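# Seat a loose steel cup on the empty fixture's plug

## Task

Pick any one of the loose steel cups and lower it over the plug of the fixture that has no cup, until it sits fully down. Leave the cups already on the other fixtures undisturbed, and open the gripper to release the cup at the end.

## Robot and tools

Robot: two six-joint arms, left_arm and right_arm, each ending in a two-finger parallel gripper. Each base's pose in the scene frame: left_arm at (+0.046, +0.364, 0) m, quat_wxyz (+0.996, 0, 0, -0.093); right_arm at (+0.001, -0.318, 0) m, quat_wxyz (+0.998, 0, 0, +0.065).

Scene frame: origin on the tabletop midway between the arms, +z up, +x out over the table, left_arm on the +y side. The words left and right are only arm names and say nothing about image sides.

Joint order per arm, always: waist (joint1), shoulder (joint2), elbow (joint3), wrist pitch (joint4), wrist yaw (joint5), wrist roll (joint6). Stated ranges in radians: waist -2.618 to 3.054, shoulder 0.000 to 3.142, elbow 0.000 to 3.142, wrist pitch -1.571 to 1.571, wrist yaw -1.571 to 1.571, wrist roll -2.094 to 2.094. The true ends may sit up to 0.036 rad either side. A target beyond a stated end by more than 0.036 rad, and farther out than the joint's last reading, gets the call refused. A target past the true end is clipped to that end and the result may print "joint sent to its limit"; absence of that line does not prove there is more room.

The row: a single flat list of 14 numbers covering both arms, even if one arm stays still. Order: left_arm's 6 joint angles, left opening, then right_arm's 6 joint angles, right opening. Joint numbers are absolute target angles in radians (same values as the Joint positions line), not offsets. Opening runs from -1 (closed) to +1 (fully open, pad gap about 0.094 m). Optionally 12 extra numbers from 0 to 1 may follow: a stiffness multiplier per joint, left_arm's 6 then right_arm's 6; they persist until changed.

execute_actions(actions): a list of up to 15 actions. Each action is a table of 1 to 15 rows; each row is applied for one control step of 1/30 s, and a shorter table repeats its final row to fill 15 steps, so one action lasts 0.5 s. An empty list just returns the current state and pictures.

move(target, speed, blocking): target is one row as above (absolute angles for both arms). All joints travel so they finish together, so the hand traces a curve and does not steer around obstacles or the other arm. speed, in rad/s from 0.01 to 2 (default 0.5), caps the joint with the largest distance to cover. Paths last between 0.5 and 10 s; longer ones are cut off short. Finger openings are sent at the beginning. With blocking=false the call returns after 0.5 s while motion continues; other moves and execute_actions are refused until wait or stop shows it has ended. The result adds a move: line giving how it ended (done, off_target, moving, held, fault), limits=held or limits=none, and the joint of each arm farthest from its target. Faster moves and targets deeper past a contact push harder.

wait(seconds): 0 to 10; the arms keep their last command and a running move carries on. stop(): brakes a running move; it needs some room, more when fast, and the fingers keep moving. zoom_image(camera, region): camera is one of cam_head_left, cam_head_right, cam_high, cam_low, cam_left_wrist, cam_right_wrist; region is [x0, y0, x1, y1] in that image's pixels from the top-left, at most 504 by 504. read_manual(section): only "licences", no robot motion. finished_scene(scene): ends the current scene by its number, irreversibly, after the robot holds its final command; the reply says whether the goal was met.

Motion limits: each control step, a joint's commanded angle may lead its measured angle by at most 0.202 rad (waist), 0.258 (shoulder), 0.238 (elbow), 0.573 (wrist pitch), 0.522 (wrist yaw and roll). If the targets would place the hand over 70 mm from where it now is, they are scaled back. Large changes therefore need several actions, and an unfinished change may stall; resend the remainder. To keep a joint still, resend its value from the Joint targets line.

Results: the state line lists, per arm, end_effector_position (metres) and end_effector_quat_wxyz in the scene frame. That point lies between the pads about 1 cm short of the fingertips; fingers extend along the gripper's +z and close along its y. Printed positions can be off, more so at long reach. Joint positions and Joint velocities give, per arm, six joints (rad, rad/s) then pad gap (m, m/s). Joint targets shows what the joints are currently driven toward. grip_measured gives the opening on the command scale, each gripper off by up to about 1 mm. Step readings list joint angles at some steps; HELD with an arm label means part of that arm's row was held back. "joint command not followed" means a clearance check changed or blocked targets. FAULT lines report an arm stop; MOTOR HOT appears at 75 °C, an arm halts for 10 s at 90 °C, and at 100 °C it goes limp and drops.

Gripping: to hold something, command an opening roughly 0.03 under grip_measured; smaller margins hold more gently. Pads push about 50 to 62 N each, less on thin parts.

Cameras: cam_head_left, cam_head_right, cam_high, cam_low are fixed, 504x504; cam_left_wrist and cam_right_wrist are fisheye, 616x616, riding on each hand.

Avoid: knocking or placing anything off the table, dropping the cup, slamming into things, pressing hard, bumping the cups on the other fixtures, and letting the arms collide. Expect occasional brief tugs on a held cup or shoves on loose items. Holding loads warms the motors.

Each tool is called after "Call:" as a command line: name --argument value for each argument, lists and objects as JSON in quotes; but a table of rows of numbers goes row by row, as --pt "numbers of a row", without its own name.

## Session

Call:
execute_actions --actions '[]'

Scene clock: 0.00 s.
left_arm: end_effector_position=(+0.0222, +0.0294, +0.2033) grip_measured=+1.000 end_effector_quat_wxyz=(+0.171, +0.187, +0.912, -0.323) | right_arm: end_effector_position=(+0.2601, -0.1826, +0.2527) grip_measured=+1.000 end_effector_quat_wxyz=(+0.562, +0.534, +0.559, +0.294)
Joint names: [waist, shoulder, elbow, wrist pitch, wrist yaw, wrist roll]
Joint positions: left_arm=[-1.65   1.225  1.072 -0.747 -0.362 -1.302  0.094] | right_arm=[ 0.977  1.123  0.814 -0.518  1.303  2.054  0.094]
Joint velocities: left_arm=[-0.002  0.007 -0.012  0.007 -0.081 -0.051  0.   ] | right_arm=[ 0.002  0.012 -0.002 -0.066  0.051 -0.066  0.   ]
Joint targets: left_arm=[-1.650 1.219 1.079 -0.753 -0.371 -1.299] | right_arm=[0.977 1.116 0.825 -0.526 1.320 2.046]
Joint stiffness scale: left_arm=[1. 1. 1. 1. 1. 1.] | right_arm=[1. 1. 1. 1. 1. 1.]

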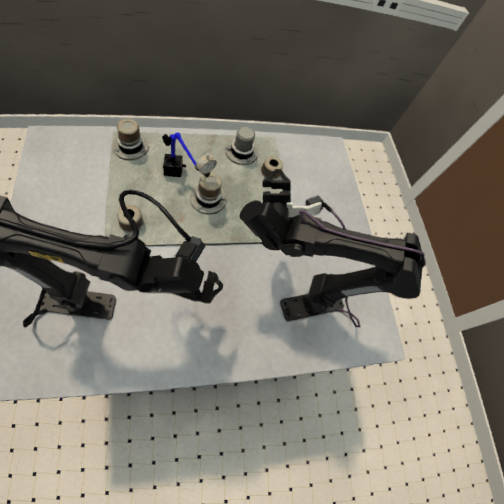

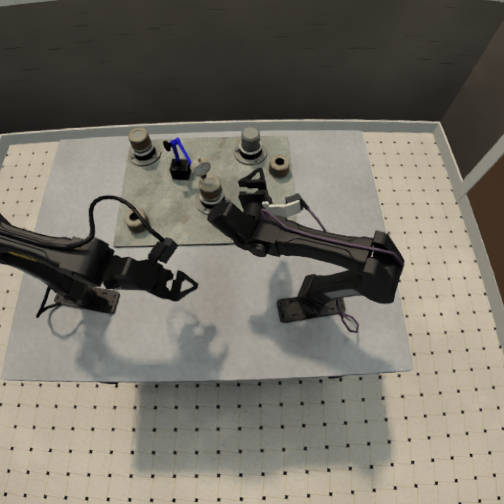

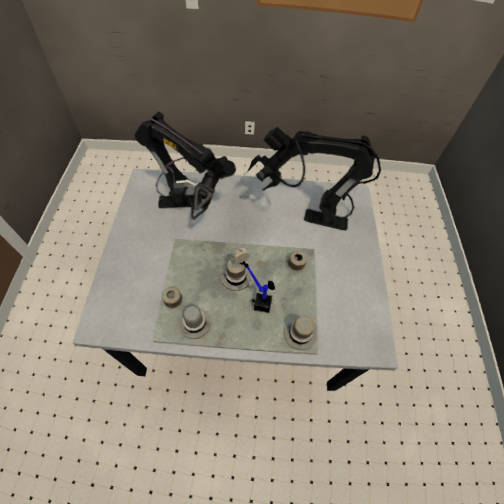

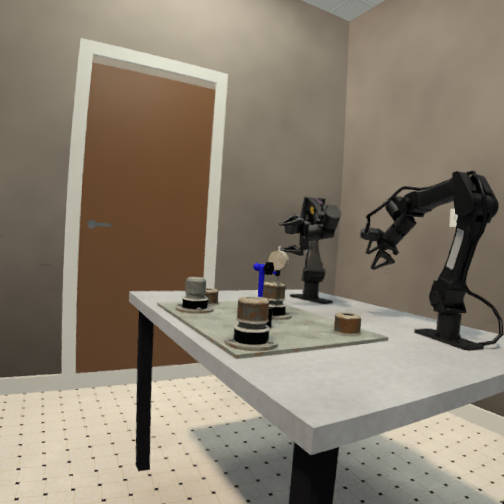

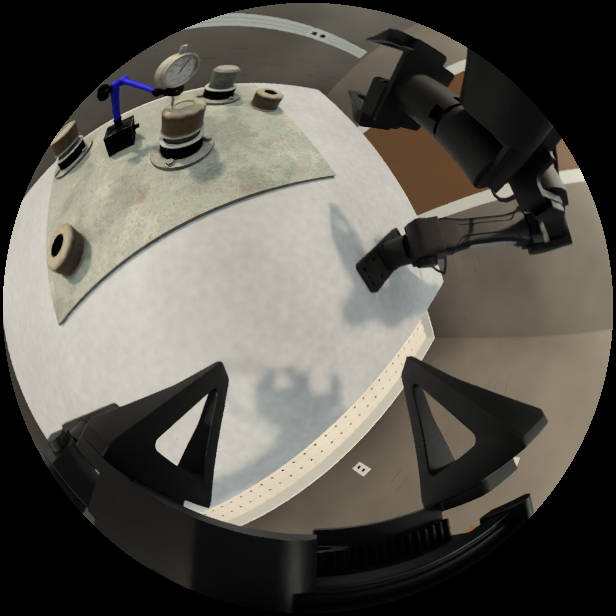

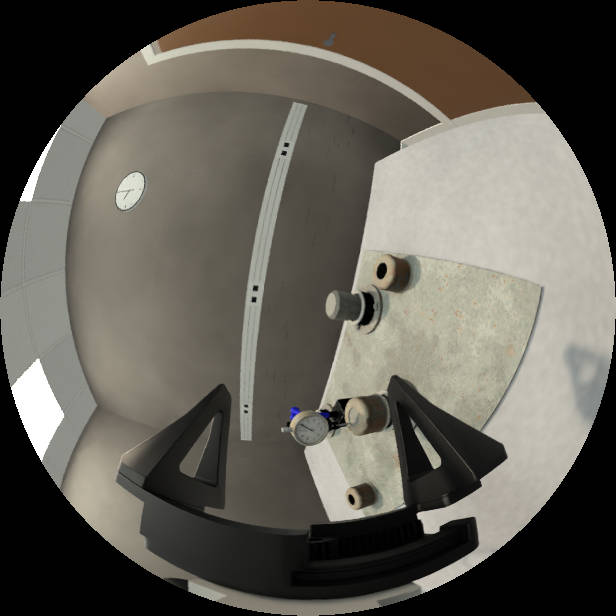

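Call:
zoom_image --camera "cam_high" --region '[140, 230, 330, 360]'

Call:
zoom_image --camera "cam_low" --region '[150, 240, 390, 360]'

Call:
zoom_image --camera "cam_head_right" --region '[200, 110, 320, 200]'

Region (140, 230, 330, 360) of cam_high's 504x504 image, scaled by 2.653, with more detail than that image has; it fills the top 345 rows of this view, and the rest is white.

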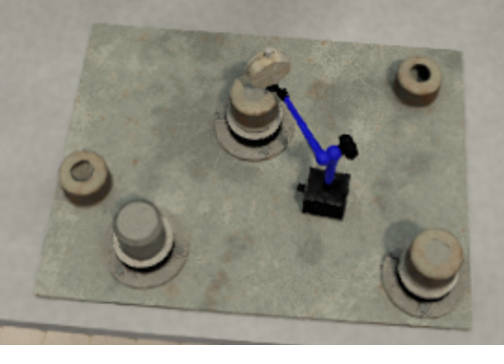

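Region (150, 240, 390, 360) of cam_low's 504x504 image, scaled by 2.100, with more detail than that image has.

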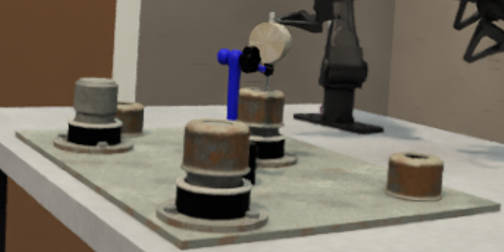

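Region (200, 110, 320, 200) of cam_head_right's 504x504 image, scaled by 4.200, with more detail than that image has; it fills the top 378 rows of this view, and the rest is white.

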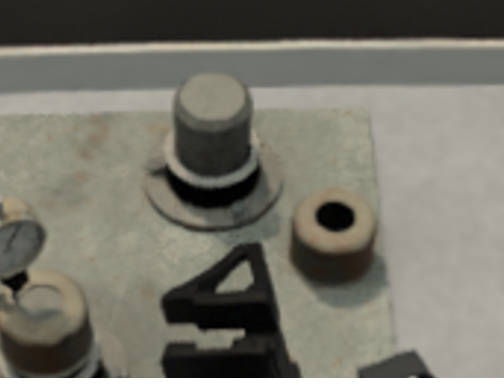

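Call:
move --target '[-1.65,1.219,1.079,-0.753,-0.371,-1.299,1, -0.005,1.41,0.956,-0.331,0,0,1]' --speed 1.2

Scene clock: 16.47 s.
left_arm: end_effector_position=(+0.0218, +0.0295, +0.2031) grip_measured=+1.000 end_effector_quat_wxyz=(+0.170, +0.188, +0.912, -0.323) | right_arm: end_effector_position=(+0.3834, -0.2677, +0.1322) grip_measured=+1.000 end_effector_quat_wxyz=(+0.355, -0.057, +0.933, +0.021)
Joint names: [waist, shoulder, elbow, wrist pitch, wrist yaw, wrist roll]
Joint positions: left_arm=[-1.65   1.225  1.072 -0.747 -0.36  -1.302  0.094] | right_arm=[ 0.002  1.401  0.918 -0.36   0.007  0.007  0.094]
Joint velocities: left_arm=[ 0.002 -0.007 -0.007 -0.007 -0.051  0.037  0.   ] | right_arm=[-0.007 -0.007  0.007 -0.022 -0.051 -0.066  0.   ]
Joint targets: left_arm=[-1.650 1.219 1.079 -0.753 -0.371 -1.299] | right_arm=[-0.005 1.410 0.956 -0.331 0.000 0.000]
Joint stiffness scale: left_arm=[1. 1. 1. 1. 1. 1.] | right_arm=[1. 1. 1. 1. 1. 1.]
move: off_target (right_arm); limits=none; left_arm: farthest joint: the wrist yaw, 0.011 radians from its target (0.009 radians at the start); right_arm: farthest joint: the elbow, 0.038 radians from its target (0.142 radians at the start)
camera_calibration (this result's frames):
cam_left_wrist: T_world_to_cam=[[-0.481551, -0.727751, 0.488351, -0.0693834], [-0.853404, 0.516219, -0.0722407, 0.0565863], [-0.199523, -0.451548, -0.869652, 0.288408], [0, 0, 0, 1]] pos_world=[0.0724233, 0.0505255, 0.288786]
cam_right_wrist: T_world_to_cam=[[0.0651856, -0.997262, -0.0349103, -0.285694], [-0.980765, -0.0575783, -0.186507, 0.433643], [0.183986, 0.0463964, -0.981833, 0.168582], [0, 0, 0, 1]] pos_world=[0.412908, -0.267765, 0.236423]

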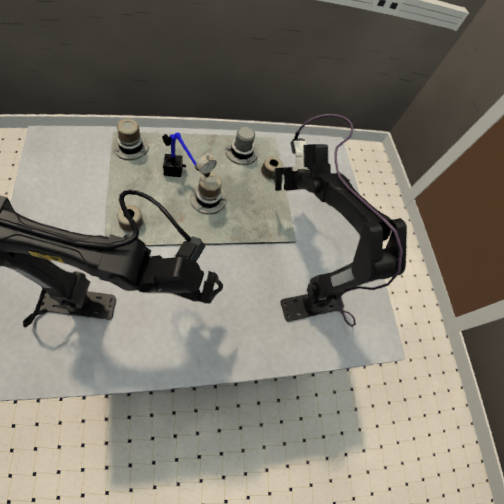

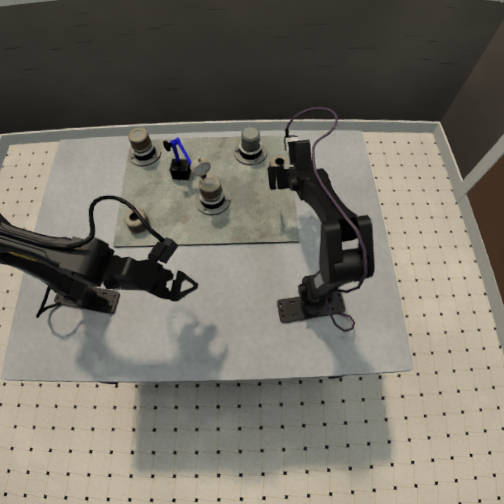

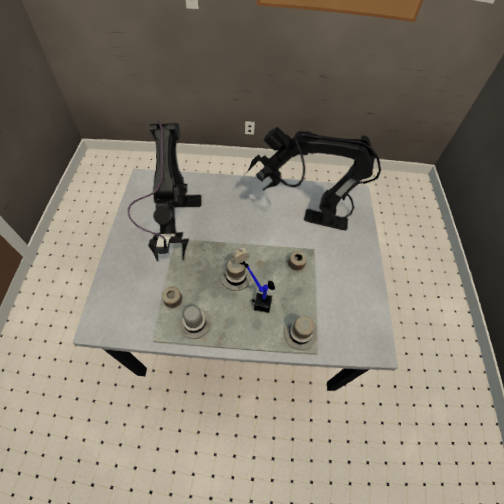

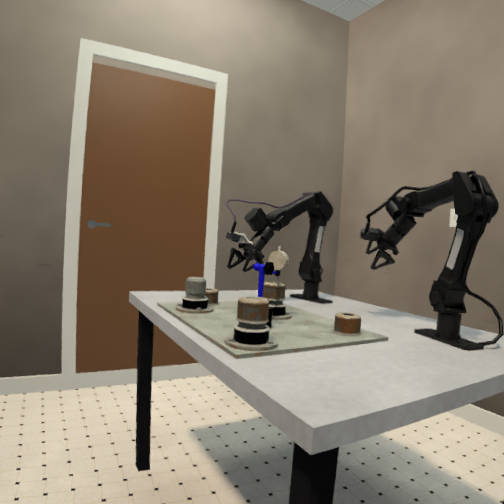

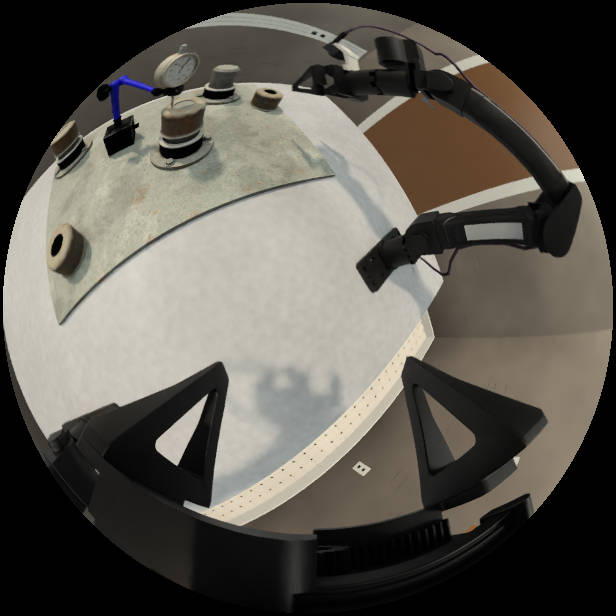

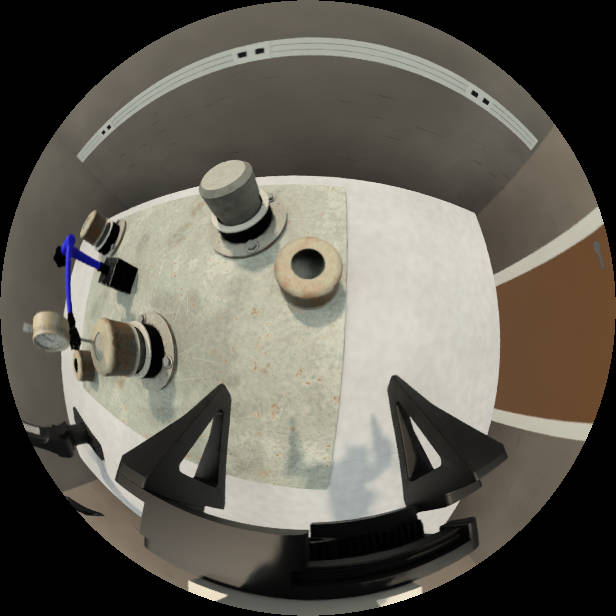

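Call:
zoom_image --camera "cam_right_wrist" --region '[180, 150, 360, 330]'

Region (180, 150, 360, 330) of cam_right_wrist's 616x616 image, scaled by 2.800, with more detail than that image has.

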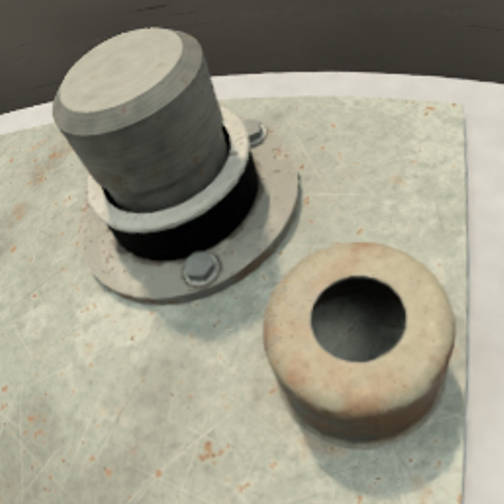

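Call:
move --target '[-1.65,1.219,1.079,-0.753,-0.371,-1.299,1, 0.0,1.735,0.99,0.018,0,0,1]' --speed 0.6

Scene clock: 27.43 s.
left_arm: end_effector_position=(+0.0216, +0.0295, +0.2031) grip_measured=+1.000 end_effector_quat_wxyz=(+0.169, +0.188, +0.912, -0.323) | right_arm: end_effector_position=(+0.4505, -0.2587, +0.0713) grip_measured=+1.000 end_effector_quat_wxyz=(+0.378, -0.056, +0.924, +0.023)
Joint names: [waist, shoulder, elbow, wrist pitch, wrist yaw, wrist roll]
Joint positions: left_arm=[-1.65   1.225  1.072 -0.747 -0.359 -1.302  0.094] | right_arm=[ 0.002  1.735  0.952 -0.012  0.006  0.007  0.094]
Joint velocities: left_arm=[-0.012  0.007  0.007 -0.022 -0.037  0.022  0.   ] | right_arm=[ 0.002 -0.002  0.002  0.11   0.022  0.007  0.   ]
Joint targets: left_arm=[-1.650 1.219 1.079 -0.753 -0.371 -1.299] | right_arm=[-0.000 1.735 0.990 0.018 -0.000 -0.000]
Joint stiffness scale: left_arm=[1. 1. 1. 1. 1. 1.] | right_arm=[1. 1. 1. 1. 1. 1.]
move: off_target (right_arm); limits=none; left_arm: farthest joint: the wrist yaw, 0.012 radians from its target (0.011 radians at the start); right_arm: farthest joint: the elbow, 0.038 radians from its target (0.072 radians at the start)
camera_calibration (this result's frames):
cam_left_wrist: T_world_to_cam=[[-0.481646, -0.727523, 0.488597, -0.0695001], [-0.853099, 0.516843, -0.0713813, 0.0562119], [-0.200596, -0.451203, -0.869585, 0.288323], [0, 0, 0, 1]] pos_world=[0.0723164, 0.0504762, 0.288691]
cam_right_wrist: T_world_to_cam=[[0.0680281, -0.996956, -0.0380917, -0.284204], [-0.970522, -0.0572797, -0.234106, 0.487451], [0.231211, 0.0528946, -0.971465, 0.0756849], [0, 0, 0, 1]] pos_world=[0.474917, -0.259421, 0.176815]

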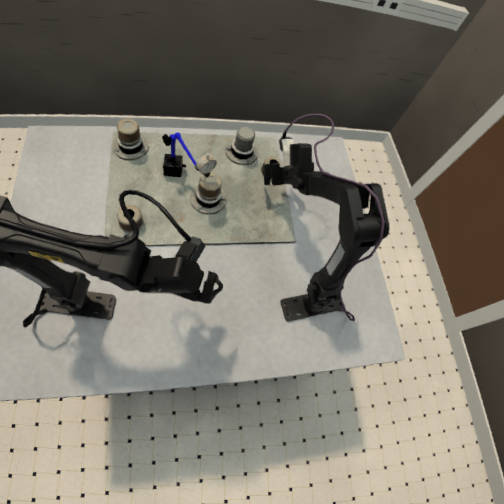

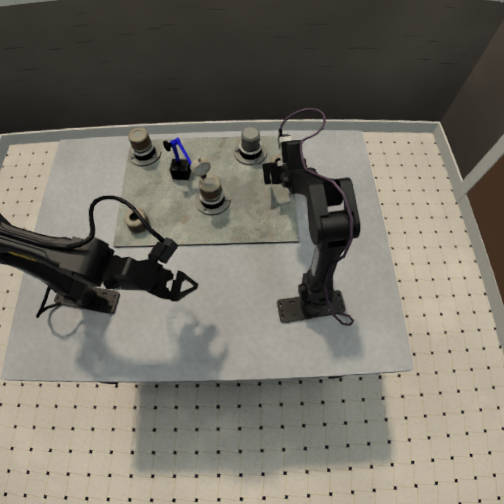

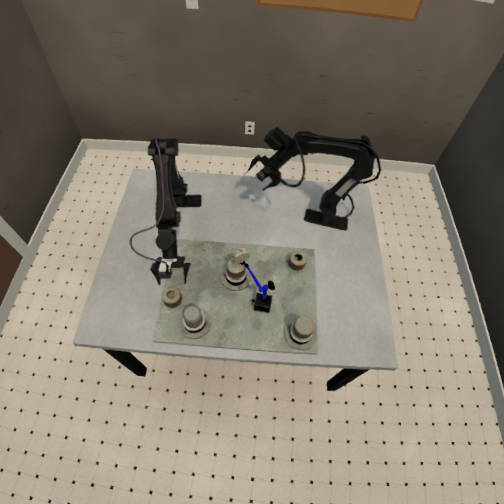

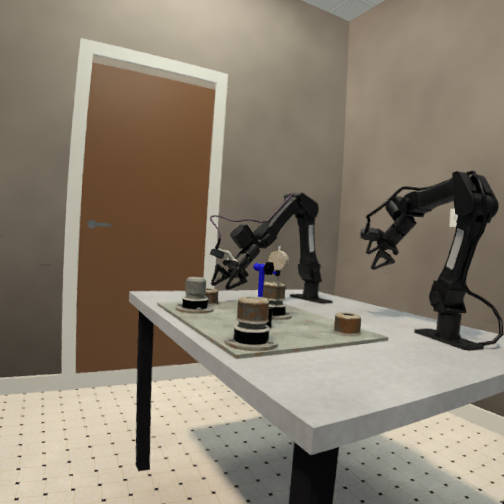

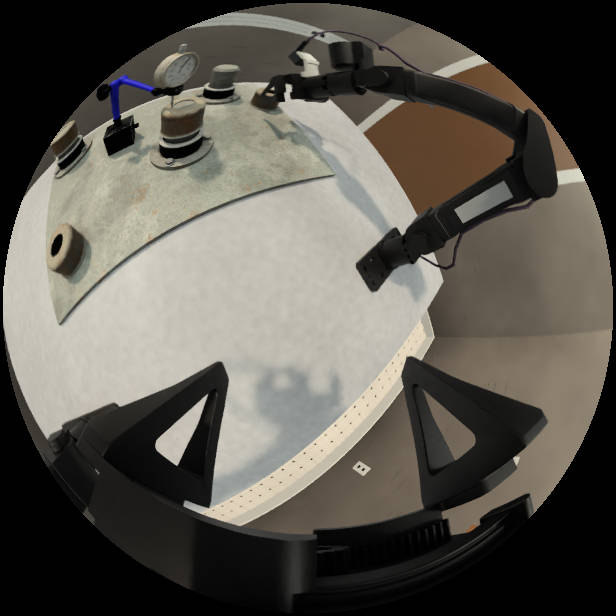

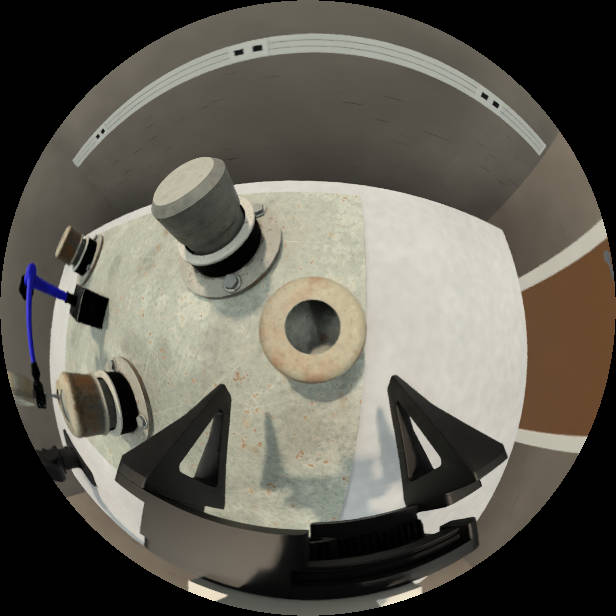

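Call:
zoom_image --camera "cam_right_wrist" --region '[140, 140, 300, 300]'

Region (140, 140, 300, 300) of cam_right_wrist's 616x616 image, scaled by 3.150, with more detail than that image has.

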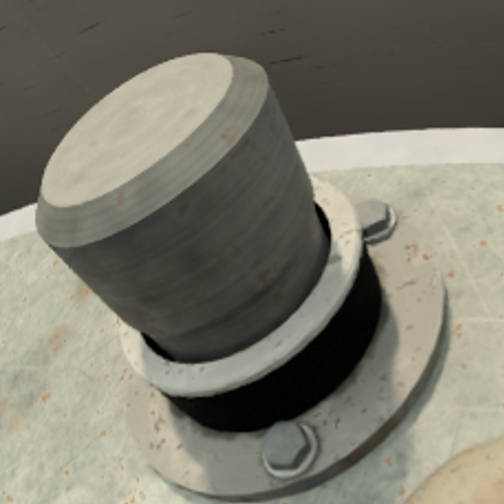

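Call:
move --target '[-1.65,1.219,1.079,-0.753,-0.371,-1.299,1, 0.0,1.953,1.097,0.144,0,0,1]' --speed 0.4

Scene clock: 31.90 s.
left_arm: end_effector_position=(+0.0215, +0.0295, +0.2031) grip_measured=+1.000 end_effector_quat_wxyz=(+0.169, +0.188, +0.912, -0.323) | right_arm: end_effector_position=(+0.4931, -0.2531, +0.0370) grip_measured=+1.000 end_effector_quat_wxyz=(+0.386, -0.056, +0.920, +0.024)
Joint names: [waist, shoulder, elbow, wrist pitch, wrist yaw, wrist roll]
Joint positions: left_arm=[-1.65   1.225  1.072 -0.747 -0.358 -1.302  0.094] | right_arm=[0.002 1.951 1.061 0.114 0.006 0.007 0.094]
Joint velocities: left_arm=[-0.007 -0.017  0.002  0.037 -0.051 -0.051  0.   ] | right_arm=[ 0.002  0.002  0.007 -0.022  0.007 -0.037  0.   ]
Joint targets: left_arm=[-1.650 1.219 1.079 -0.753 -0.371 -1.299] | right_arm=[0.000 1.953 1.097 0.144 0.000 -0.000]
Joint stiffness scale: left_arm=[1. 1. 1. 1. 1. 1.] | right_arm=[1. 1. 1. 1. 1. 1.]
move: off_target (right_arm); limits=none; left_arm: farthest joint: the wrist yaw, 0.013 radians from its target (0.012 radians at the start); right_arm: farthest joint: the elbow, 0.036 radians from its target (0.145 radians at the start)
camera_calibration (this result's frames):
cam_left_wrist: T_world_to_cam=[[-0.481709, -0.727371, 0.488762, -0.0695779], [-0.852895, 0.517258, -0.0708085, 0.0559624], [-0.201312, -0.450972, -0.869539, 0.288265], [0, 0, 0, 1]] pos_world=[0.0722451, 0.0504435, 0.288628]
cam_right_wrist: T_world_to_cam=[[0.0687597, -0.996859, -0.0392858, -0.283096], [-0.965921, -0.0566725, -0.252557, 0.51966], [0.249538, 0.0553127, -0.966784, 0.0236217], [0, 0, 0, 1]] pos_world=[0.515522, -0.254063, 0.142959]

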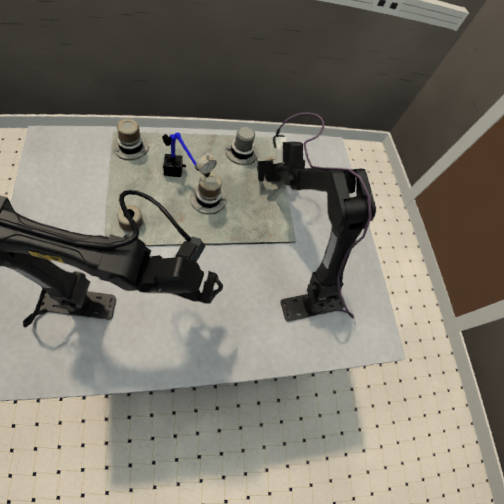

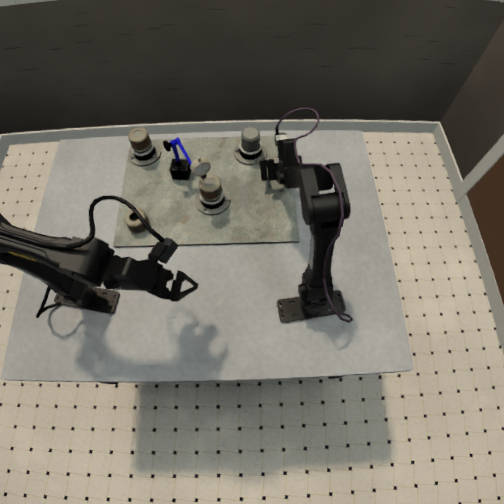

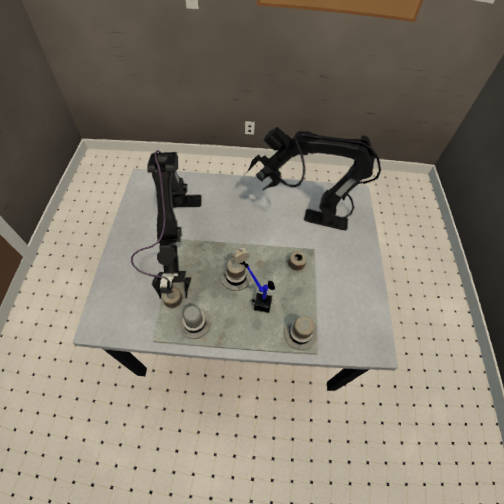

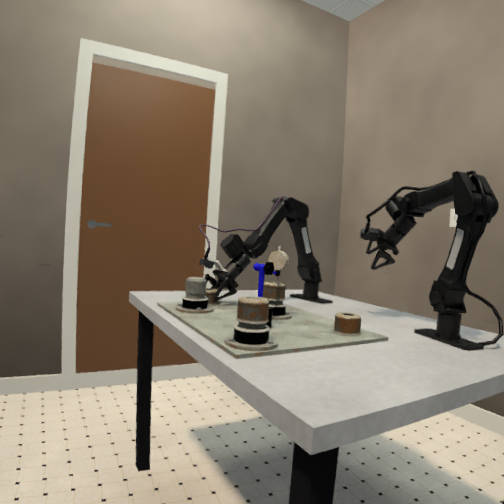

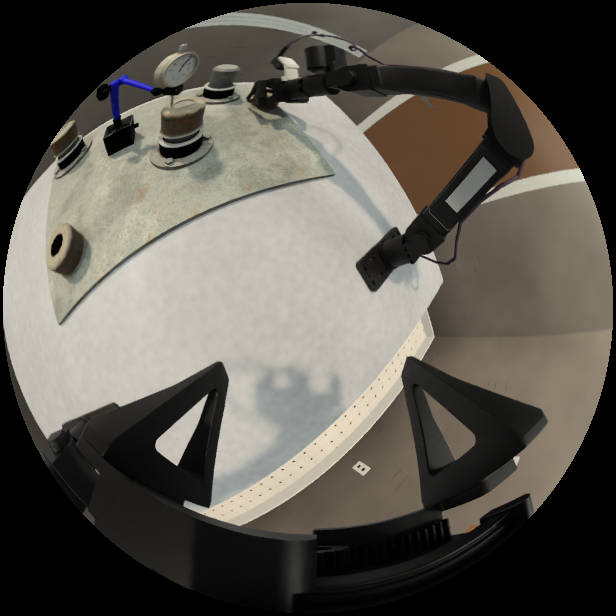

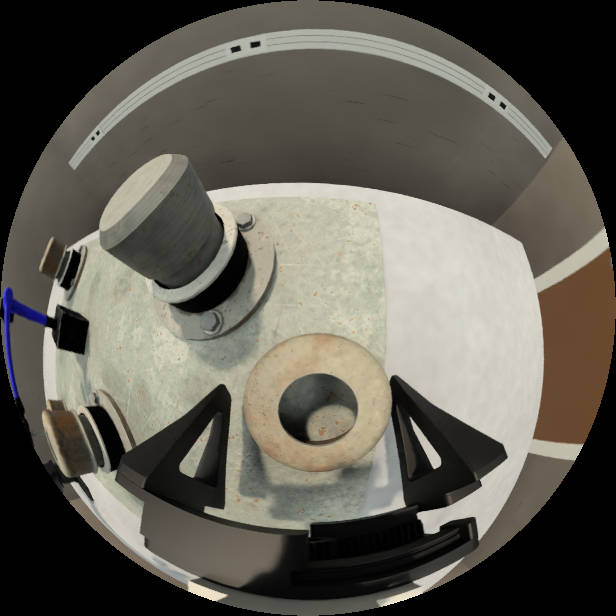

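Call:
execute_actions --actions '[[[-1.65,1.219,1.079,-0.753,-0.371,-1.299,1,-0.003,1.956,1.097,0.144,0,0,1],[-1.65,1.219,1.079,-0.753,-0.371,-1.299,1,-0.006,1.959,1.097,0.144,0,0,0.97],[-1.65,1.219,1.079,-0.753,-0.371,-1.299,1,-0.009,1.962,1.097,0.144,0,0,0.94],[-1.65,1.219,1.079,-0.753,-0.371,-1.299,1,-0.012,1.965,1.097,0.144,0,0,0.91],[-1.65,1.219,1.079,-0.753,-0.371,-1.299,1,-0.012,1.967,1.097,0.144,0,0,0.88],[-1.65,1.219,1.079,-0.753,-0.371,-1.299,1,-0.012,1.967,1.097,0.144,0,0,0.85],[-1.65,1.219,1.079,-0.753,-0.371,-1.299,1,-0.012,1.967,1.097,0.144,0,0,0.82],[-1.65,1.219,1.079,-0.753,-0.371,-1.299,1,-0.012,1.967,1.097,0.144,0,0,0.79],[-1.65,1.219,1.079,-0.753,-0.371,-1.299,1,-0.012,1.967,1.097,0.144,0,0,0.76],[-1.65,1.219,1.079,-0.753,-0.371,-1.299,1,-0.012,1.967,1.097,0.144,0,0,0.73],[-1.65,1.219,1.079,-0.753,-0.371,-1.299,1,-0.012,1.967,1.097,0.144,0,0,0.70]],[[-1.65,1.219,1.079,-0.753,-0.371,-1.299,1,-0.012,1.967,1.097,0.144,0,0,0.68],[-1.65,1.219,1.079,-0.753,-0.371,-1.299,1,-0.012,1.967,1.097,0.144,0,0,0.66],[-1.65,1.219,1.079,-0.753,-0.371,-1.299,1,-0.012,1.967,1.097,0.144,0,0,0.64],[-1.65,1.219,1.079,-0.753,-0.371,-1.299,1,-0.012,1.967,1.097,0.144,0,0,0.62],[-1.65,1.219,1.079,-0.753,-0.371,-1.299,1,-0.012,1.967,1.097,0.144,0,0,0.60],[-1.65,1.219,1.079,-0.753,-0.371,-1.299,1,-0.012,1.967,1.097,0.144,0,0,0.58],[-1.65,1.219,1.079,-0.753,-0.371,-1.299,1,-0.012,1.967,1.097,0.144,0,0,0.56],[-1.65,1.219,1.079,-0.753,-0.371,-1.299,1,-0.012,1.967,1.097,0.144,0,0,0.54],[-1.65,1.219,1.079,-0.753,-0.371,-1.299,1,-0.012,1.967,1.097,0.144,0,0,0.52],[-1.65,1.219,1.079,-0.753,-0.371,-1.299,1,-0.012,1.967,1.097,0.144,0,0,0.50],[-1.65,1.219,1.079,-0.753,-0.371,-1.299,1,-0.012,1.967,1.097,0.144,0,0,0.48]]]'

Scene clock: 36.97 s.
left_arm: end_effector_position=(+0.0215, +0.0295, +0.2031) grip_measured=+1.000 end_effector_quat_wxyz=(+0.169, +0.188, +0.912, -0.323) | right_arm: end_effector_position=(+0.4943, -0.2578, +0.0355) grip_measured=+0.489 end_effector_quat_wxyz=(+0.387, -0.052, +0.921, +0.022)
Joint names: [waist, shoulder, elbow, wrist pitch, wrist yaw, wrist roll]
Joint positions: left_arm=[-1.65   1.225  1.072 -0.747 -0.358 -1.302  0.094] | right_arm=[-0.008  1.956  1.061  0.12   0.007  0.006  0.07 ]
Joint velocities: left_arm=[0.002 0.002 0.002 0.007 0.051 0.022 0.   ] | right_arm=[-0.012  0.002 -0.012 -0.095 -0.022  0.051 -0.001]
Joint targets: left_arm=[-1.650 1.219 1.079 -0.753 -0.371 -1.299] | right_arm=[-0.012 1.967 1.097 0.144 -0.000 -0.000]
Joint stiffness scale: left_arm=[1. 1. 1. 1. 1. 1.] | right_arm=[1. 1. 1. 1. 1. 1.]
Step readings (joint positions; steps 1 to 15: 1st action; 16 to 30: 2nd action):
0: left_arm=[-1.650 1.225 1.072 -0.747 -0.358 -1.302] | right_arm=[0.002 1.951 1.061 0.115 0.006 0.007]
1: left_arm=[-1.650 1.225 1.072 -0.747 -0.358 -1.302] | right_arm=[0.002 1.951 1.061 0.115 0.006 0.007]
2: left_arm=[-1.650 1.225 1.072 -0.747 -0.358 -1.302] | right_arm=[0.002 1.951 1.061 0.115 0.006 0.007]
4: left_arm=[-1.650 1.225 1.072 -0.747 -0.358 -1.302] | right_arm=[0.001 1.951 1.061 0.115 0.006 0.007]
8: left_arm=[-1.650 1.225 1.072 -0.747 -0.358 -1.302] | right_arm=[-0.002 1.951 1.061 0.115 0.006 0.007]
15: left_arm=[-1.650 1.225 1.072 -0.747 -0.358 -1.302] | right_arm=[-0.003 1.951 1.061 0.115 0.006 0.007]
16: left_arm=[-1.650 1.225 1.072 -0.747 -0.358 -1.302] | right_arm=[-0.003 1.951 1.061 0.115 0.006 0.007]
17: left_arm=[-1.650 1.225 1.072 -0.747 -0.358 -1.302] | right_arm=[-0.003 1.951 1.061 0.115 0.006 0.007]
19: left_arm=[-1.650 1.225 1.072 -0.747 -0.358 -1.302] | right_arm=[-0.003 1.951 1.061 0.115 0.006 0.007]
23: left_arm=[-1.650 1.225 1.072 -0.747 -0.358 -1.302] | right_arm=[-0.006 1.952 1.061 0.115 0.006 0.006]
30: Joint positions above
camera_calibration (this result's frames):
cam_left_wrist: T_world_to_cam=[[-0.481709, -0.727371, 0.488762, -0.0695779], [-0.852895, 0.517258, -0.0708085, 0.0559624], [-0.201312, -0.450972, -0.869539, 0.288265], [0, 0, 0, 1]] pos_world=[0.0722451, 0.0504435, 0.288628]
cam_right_wrist: T_world_to_cam=[[0.0589913, -0.997516, -0.038505, -0.283351], [-0.966311, -0.0473807, -0.25298, 0.522732], [0.250527, 0.0521314, -0.966705, 0.0208052], [0, 0, 0, 1]] pos_world=[0.516624, -0.258964, 0.141442]

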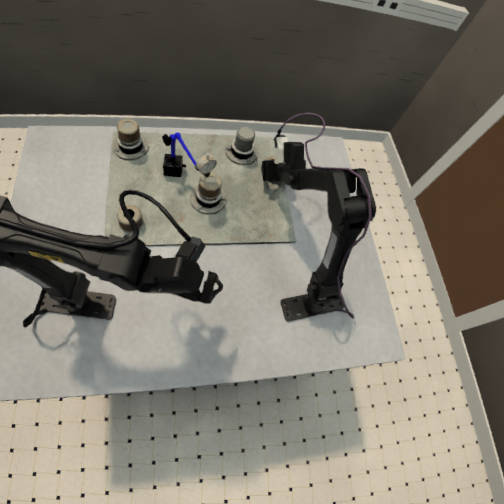

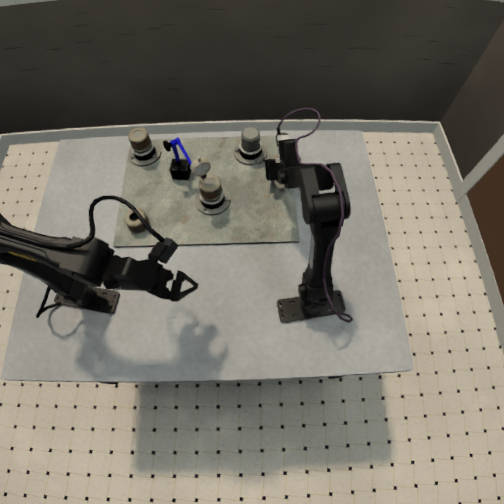

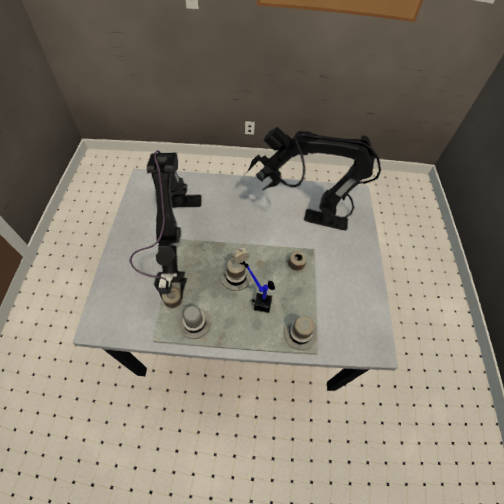

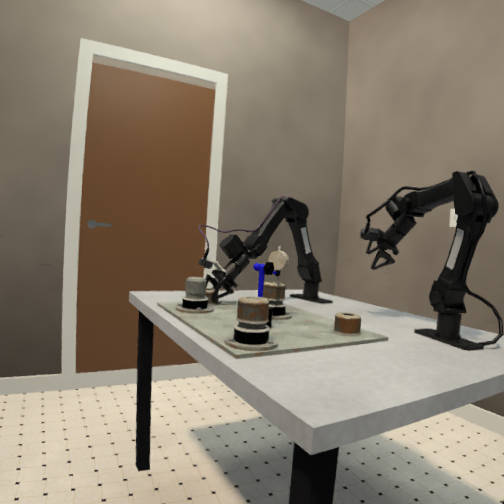

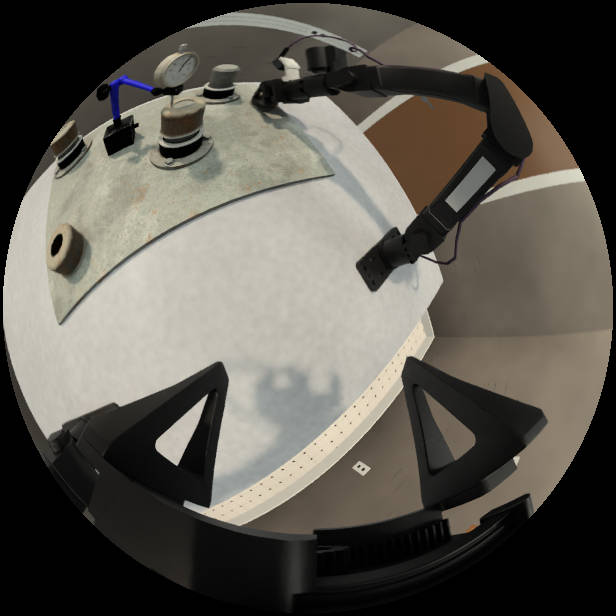

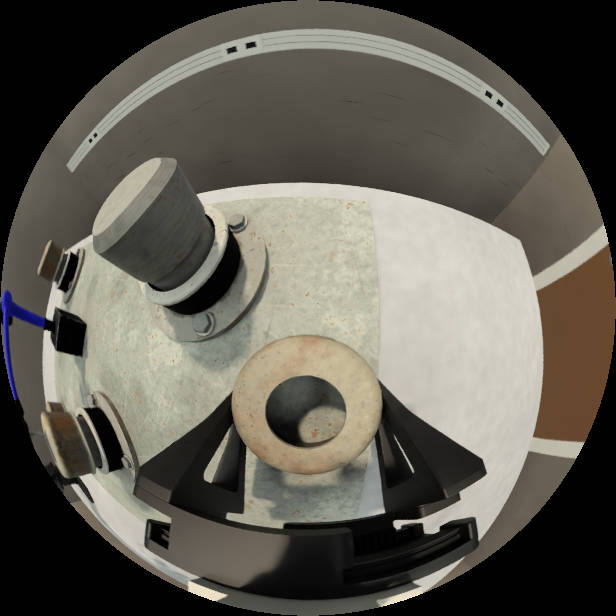

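Call:
execute_actions --actions '[[[-1.65,1.219,1.079,-0.753,-0.371,-1.299,1,-0.012,1.96,1.097,0.144,0,0,0.47],[-1.65,1.219,1.079,-0.753,-0.371,-1.299,1,-0.012,1.956,1.097,0.144,0,0,0.45]]]'

Call:
move --target '[-1.65,1.219,1.079,-0.753,-0.371,-1.299,1, 0.147,1.765,1.372,-0.315,0,0,0.45]' --speed 0.4

Scene clock: 41.77 s.
left_arm: end_effector_position=(+0.0215, +0.0295, +0.2031) grip_measured=+1.000 end_effector_quat_wxyz=(+0.169, +0.188, +0.912, -0.323) | right_arm: end_effector_position=(+0.4943, -0.2578, +0.0355) grip_measured=+0.473 end_effector_quat_wxyz=(+0.387, -0.052, +0.921, +0.022)
Joint names: [waist, shoulder, elbow, wrist pitch, wrist yaw, wrist roll]
Joint positions: left_arm=[-1.65   1.225  1.072 -0.747 -0.358 -1.302  0.094] | right_arm=[-0.008  1.956  1.061  0.12   0.007  0.006  0.069]
Joint velocities: left_arm=[ 0.002 -0.012 -0.012 -0.022  0.022  0.022  0.   ] | right_arm=[-0.007 -0.007 -0.002 -0.095  0.022 -0.007 -0.   ]
Joint targets: left_arm=[-1.650 1.219 1.079 -0.753 -0.371 -1.299] | right_arm=[-0.012 1.956 1.097 0.144 0.000 -0.000]
Joint stiffness scale: left_arm=[1. 1. 1. 1. 1. 1.] | right_arm=[1. 1. 1. 1. 1. 1.]
Step readings (joint positions):
0: left_arm=[-1.650 1.225 1.072 -0.747 -0.358 -1.302] | right_arm=[-0.008 1.956 1.061 0.120 0.007 0.006]
1: left_arm=[-1.650 1.225 1.072 -0.747 -0.358 -1.302] | right_arm=[-0.008 1.956 1.061 0.120 0.007 0.006]
2: left_arm=[-1.650 1.225 1.072 -0.747 -0.358 -1.302] | right_arm=[-0.008 1.956 1.061 0.120 0.007 0.006]
4: left_arm=[-1.650 1.225 1.072 -0.747 -0.358 -1.302] | right_arm=[-0.008 1.956 1.061 0.120 0.007 0.006]
8: left_arm=[-1.650 1.225 1.072 -0.747 -0.358 -1.302] | right_arm=[-0.008 1.956 1.061 0.120 0.007 0.006]
15: Joint positions above
camera_calibration (this result's frames):
cam_left_wrist: T_world_to_cam=[[-0.481709, -0.727371, 0.488762, -0.0695779], [-0.852895, 0.517258, -0.0708085, 0.0559624], [-0.201312, -0.450972, -0.869539, 0.288265], [0, 0, 0, 1]] pos_world=[0.0722451, 0.0504435, 0.288628]
cam_right_wrist: T_world_to_cam=[[0.0589913, -0.997516, -0.038505, -0.283351], [-0.966311, -0.0473807, -0.25298, 0.522732], [0.250527, 0.0521314, -0.966705, 0.0208052], [0, 0, 0, 1]] pos_world=[0.516624, -0.258964, 0.141442]

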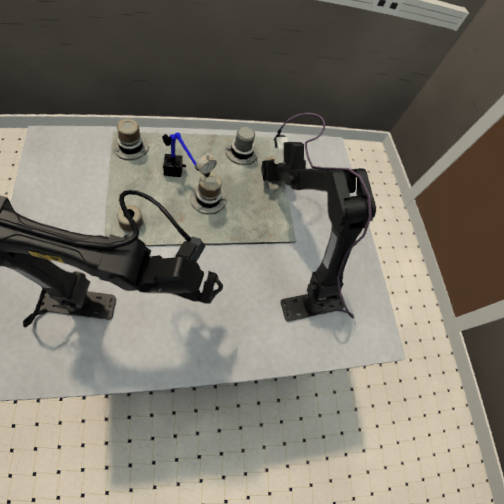

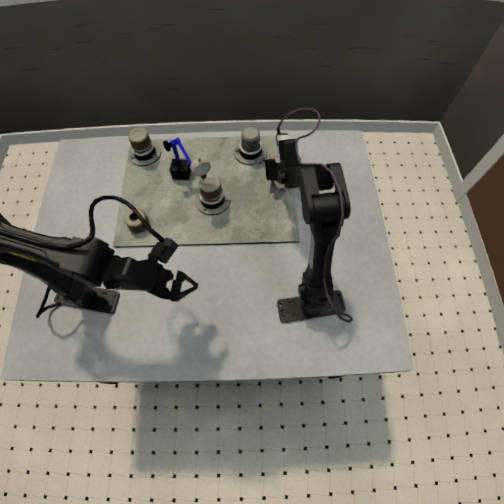

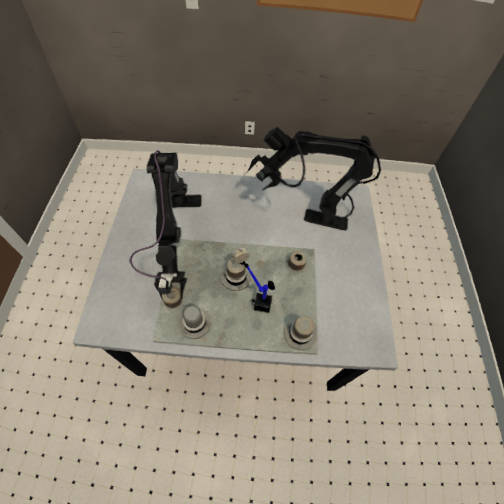

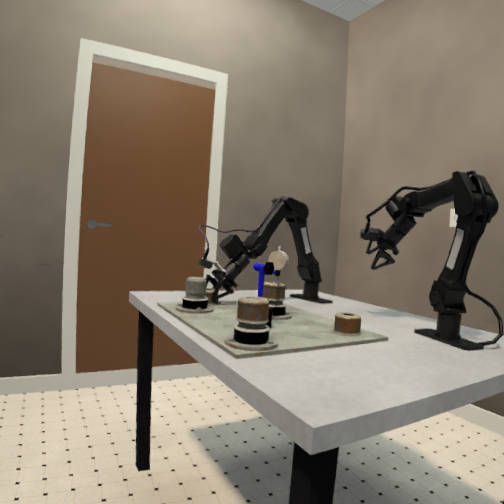

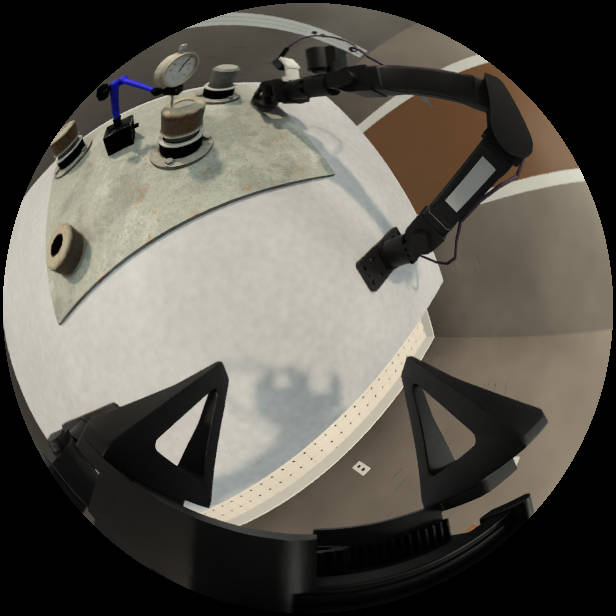

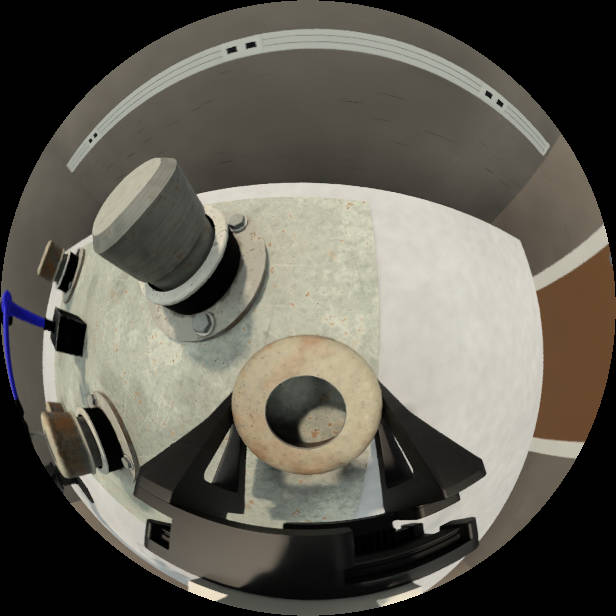

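Scene clock: 43.63 s.
left_arm: end_effector_position=(+0.0212, +0.0295, +0.2030) grip_measured=+1.000 end_effector_quat_wxyz=(+0.168, +0.188, +0.912, -0.324) | right_arm: end_effector_position=(+0.4786, -0.1845, +0.1334) grip_measured=+0.473 end_effector_quat_wxyz=(+0.361, -0.123, +0.923, +0.049)
Joint names: [waist, shoulder, elbow, wrist pitch, wrist yaw, wrist roll]
Joint positions: left_arm=[-1.65   1.225  1.072 -0.747 -0.356 -1.302  0.094] | right_arm=[ 0.142  1.807  1.329 -0.346  0.003  0.006  0.069]
Joint velocities: left_arm=[-0.022 -0.022 -0.007 -0.007  0.125  0.051  0.   ] | right_arm=[-0.012 -0.007 -0.012 -0.037 -0.037 -0.066 -0.001]
Joint targets: left_arm=[-1.650 1.219 1.079 -0.753 -0.371 -1.299] | right_arm=[0.147 1.765 1.372 -0.315 0.000 -0.000]
Joint stiffness scale: left_arm=[1. 1. 1. 1. 1. 1.] | right_arm=[1. 1. 1. 1. 1. 1.]
move: off_target (right_arm); limits=none; left_arm: farthest joint: the wrist yaw, 0.015 radians from its target (0.013 radians at the start); right_arm: farthest joint: the elbow, 0.043 radians from its target (0.311 radians at the start)
camera_calibration (this result's frames):
cam_left_wrist: T_world_to_cam=[[-0.481834, -0.727067, 0.489091, -0.0697336], [-0.852485, 0.518089, -0.0696629, 0.0554636], [-0.202743, -0.450509, -0.869447, 0.28815], [0, 0, 0, 1]] pos_world=[0.0721022, 0.0503781, 0.288501]
cam_right_wrist: T_world_to_cam=[[0.208084, -0.977365, -0.0382017, -0.273179], [-0.958831, -0.19611, -0.205387, 0.498503], [0.193246, 0.0793667, -0.977935, 0.149496], [0, 0, 0, 1]] pos_world=[0.505935, -0.181099, 0.238148]

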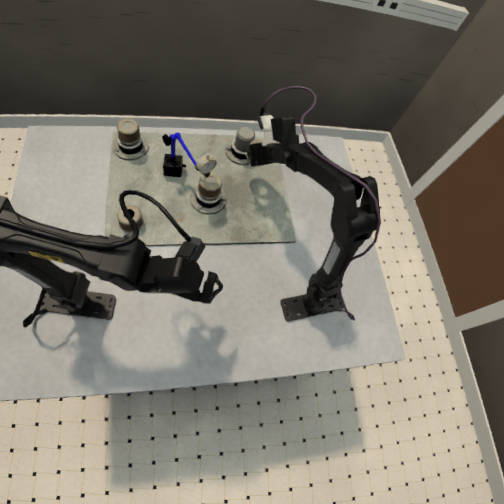

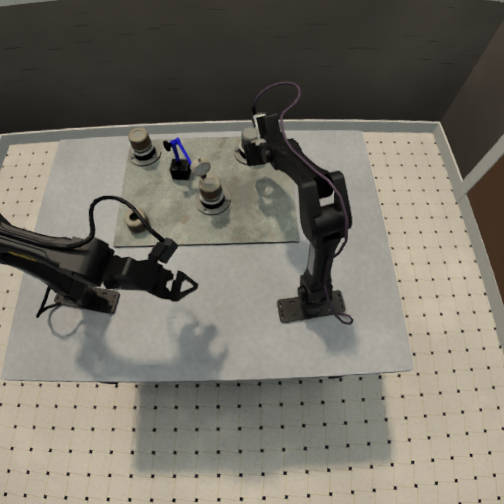

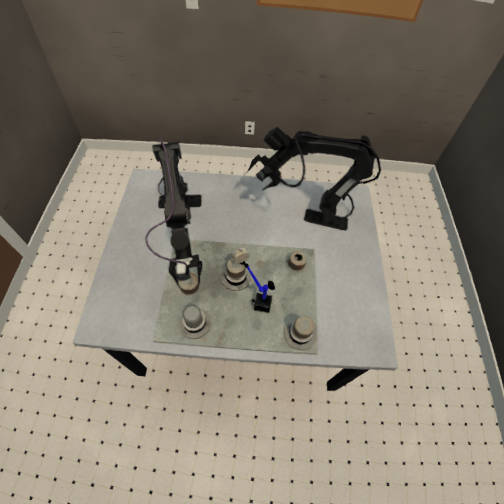

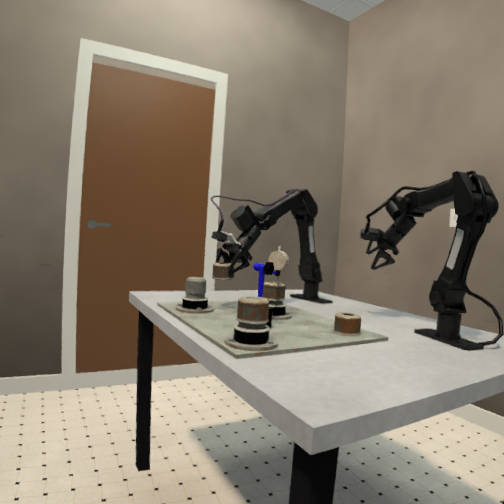

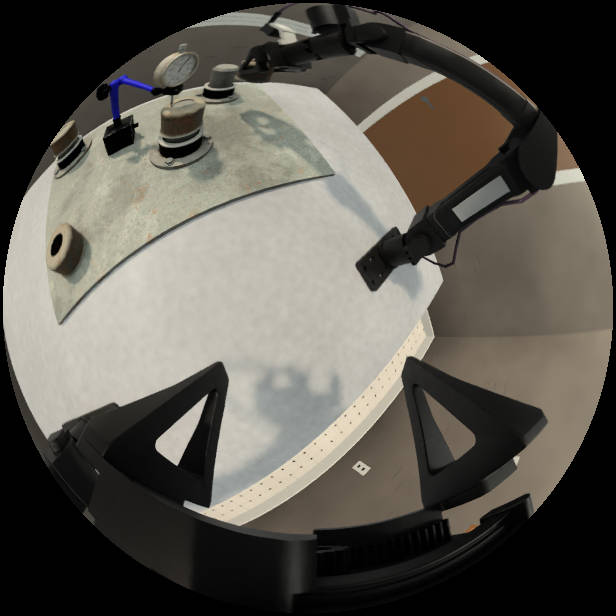

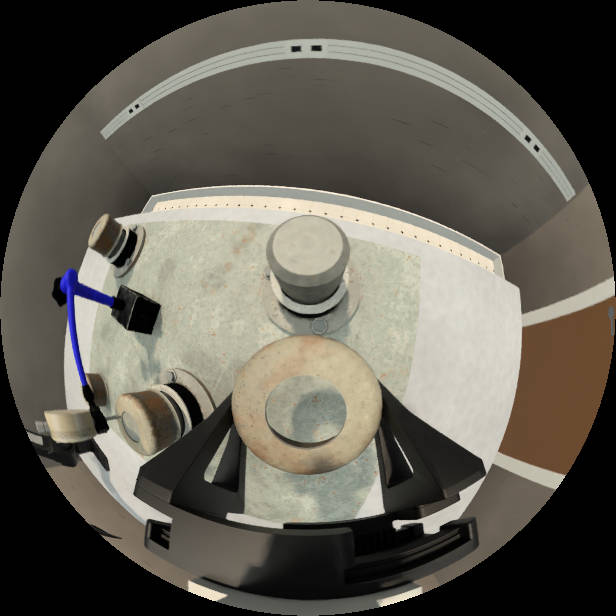

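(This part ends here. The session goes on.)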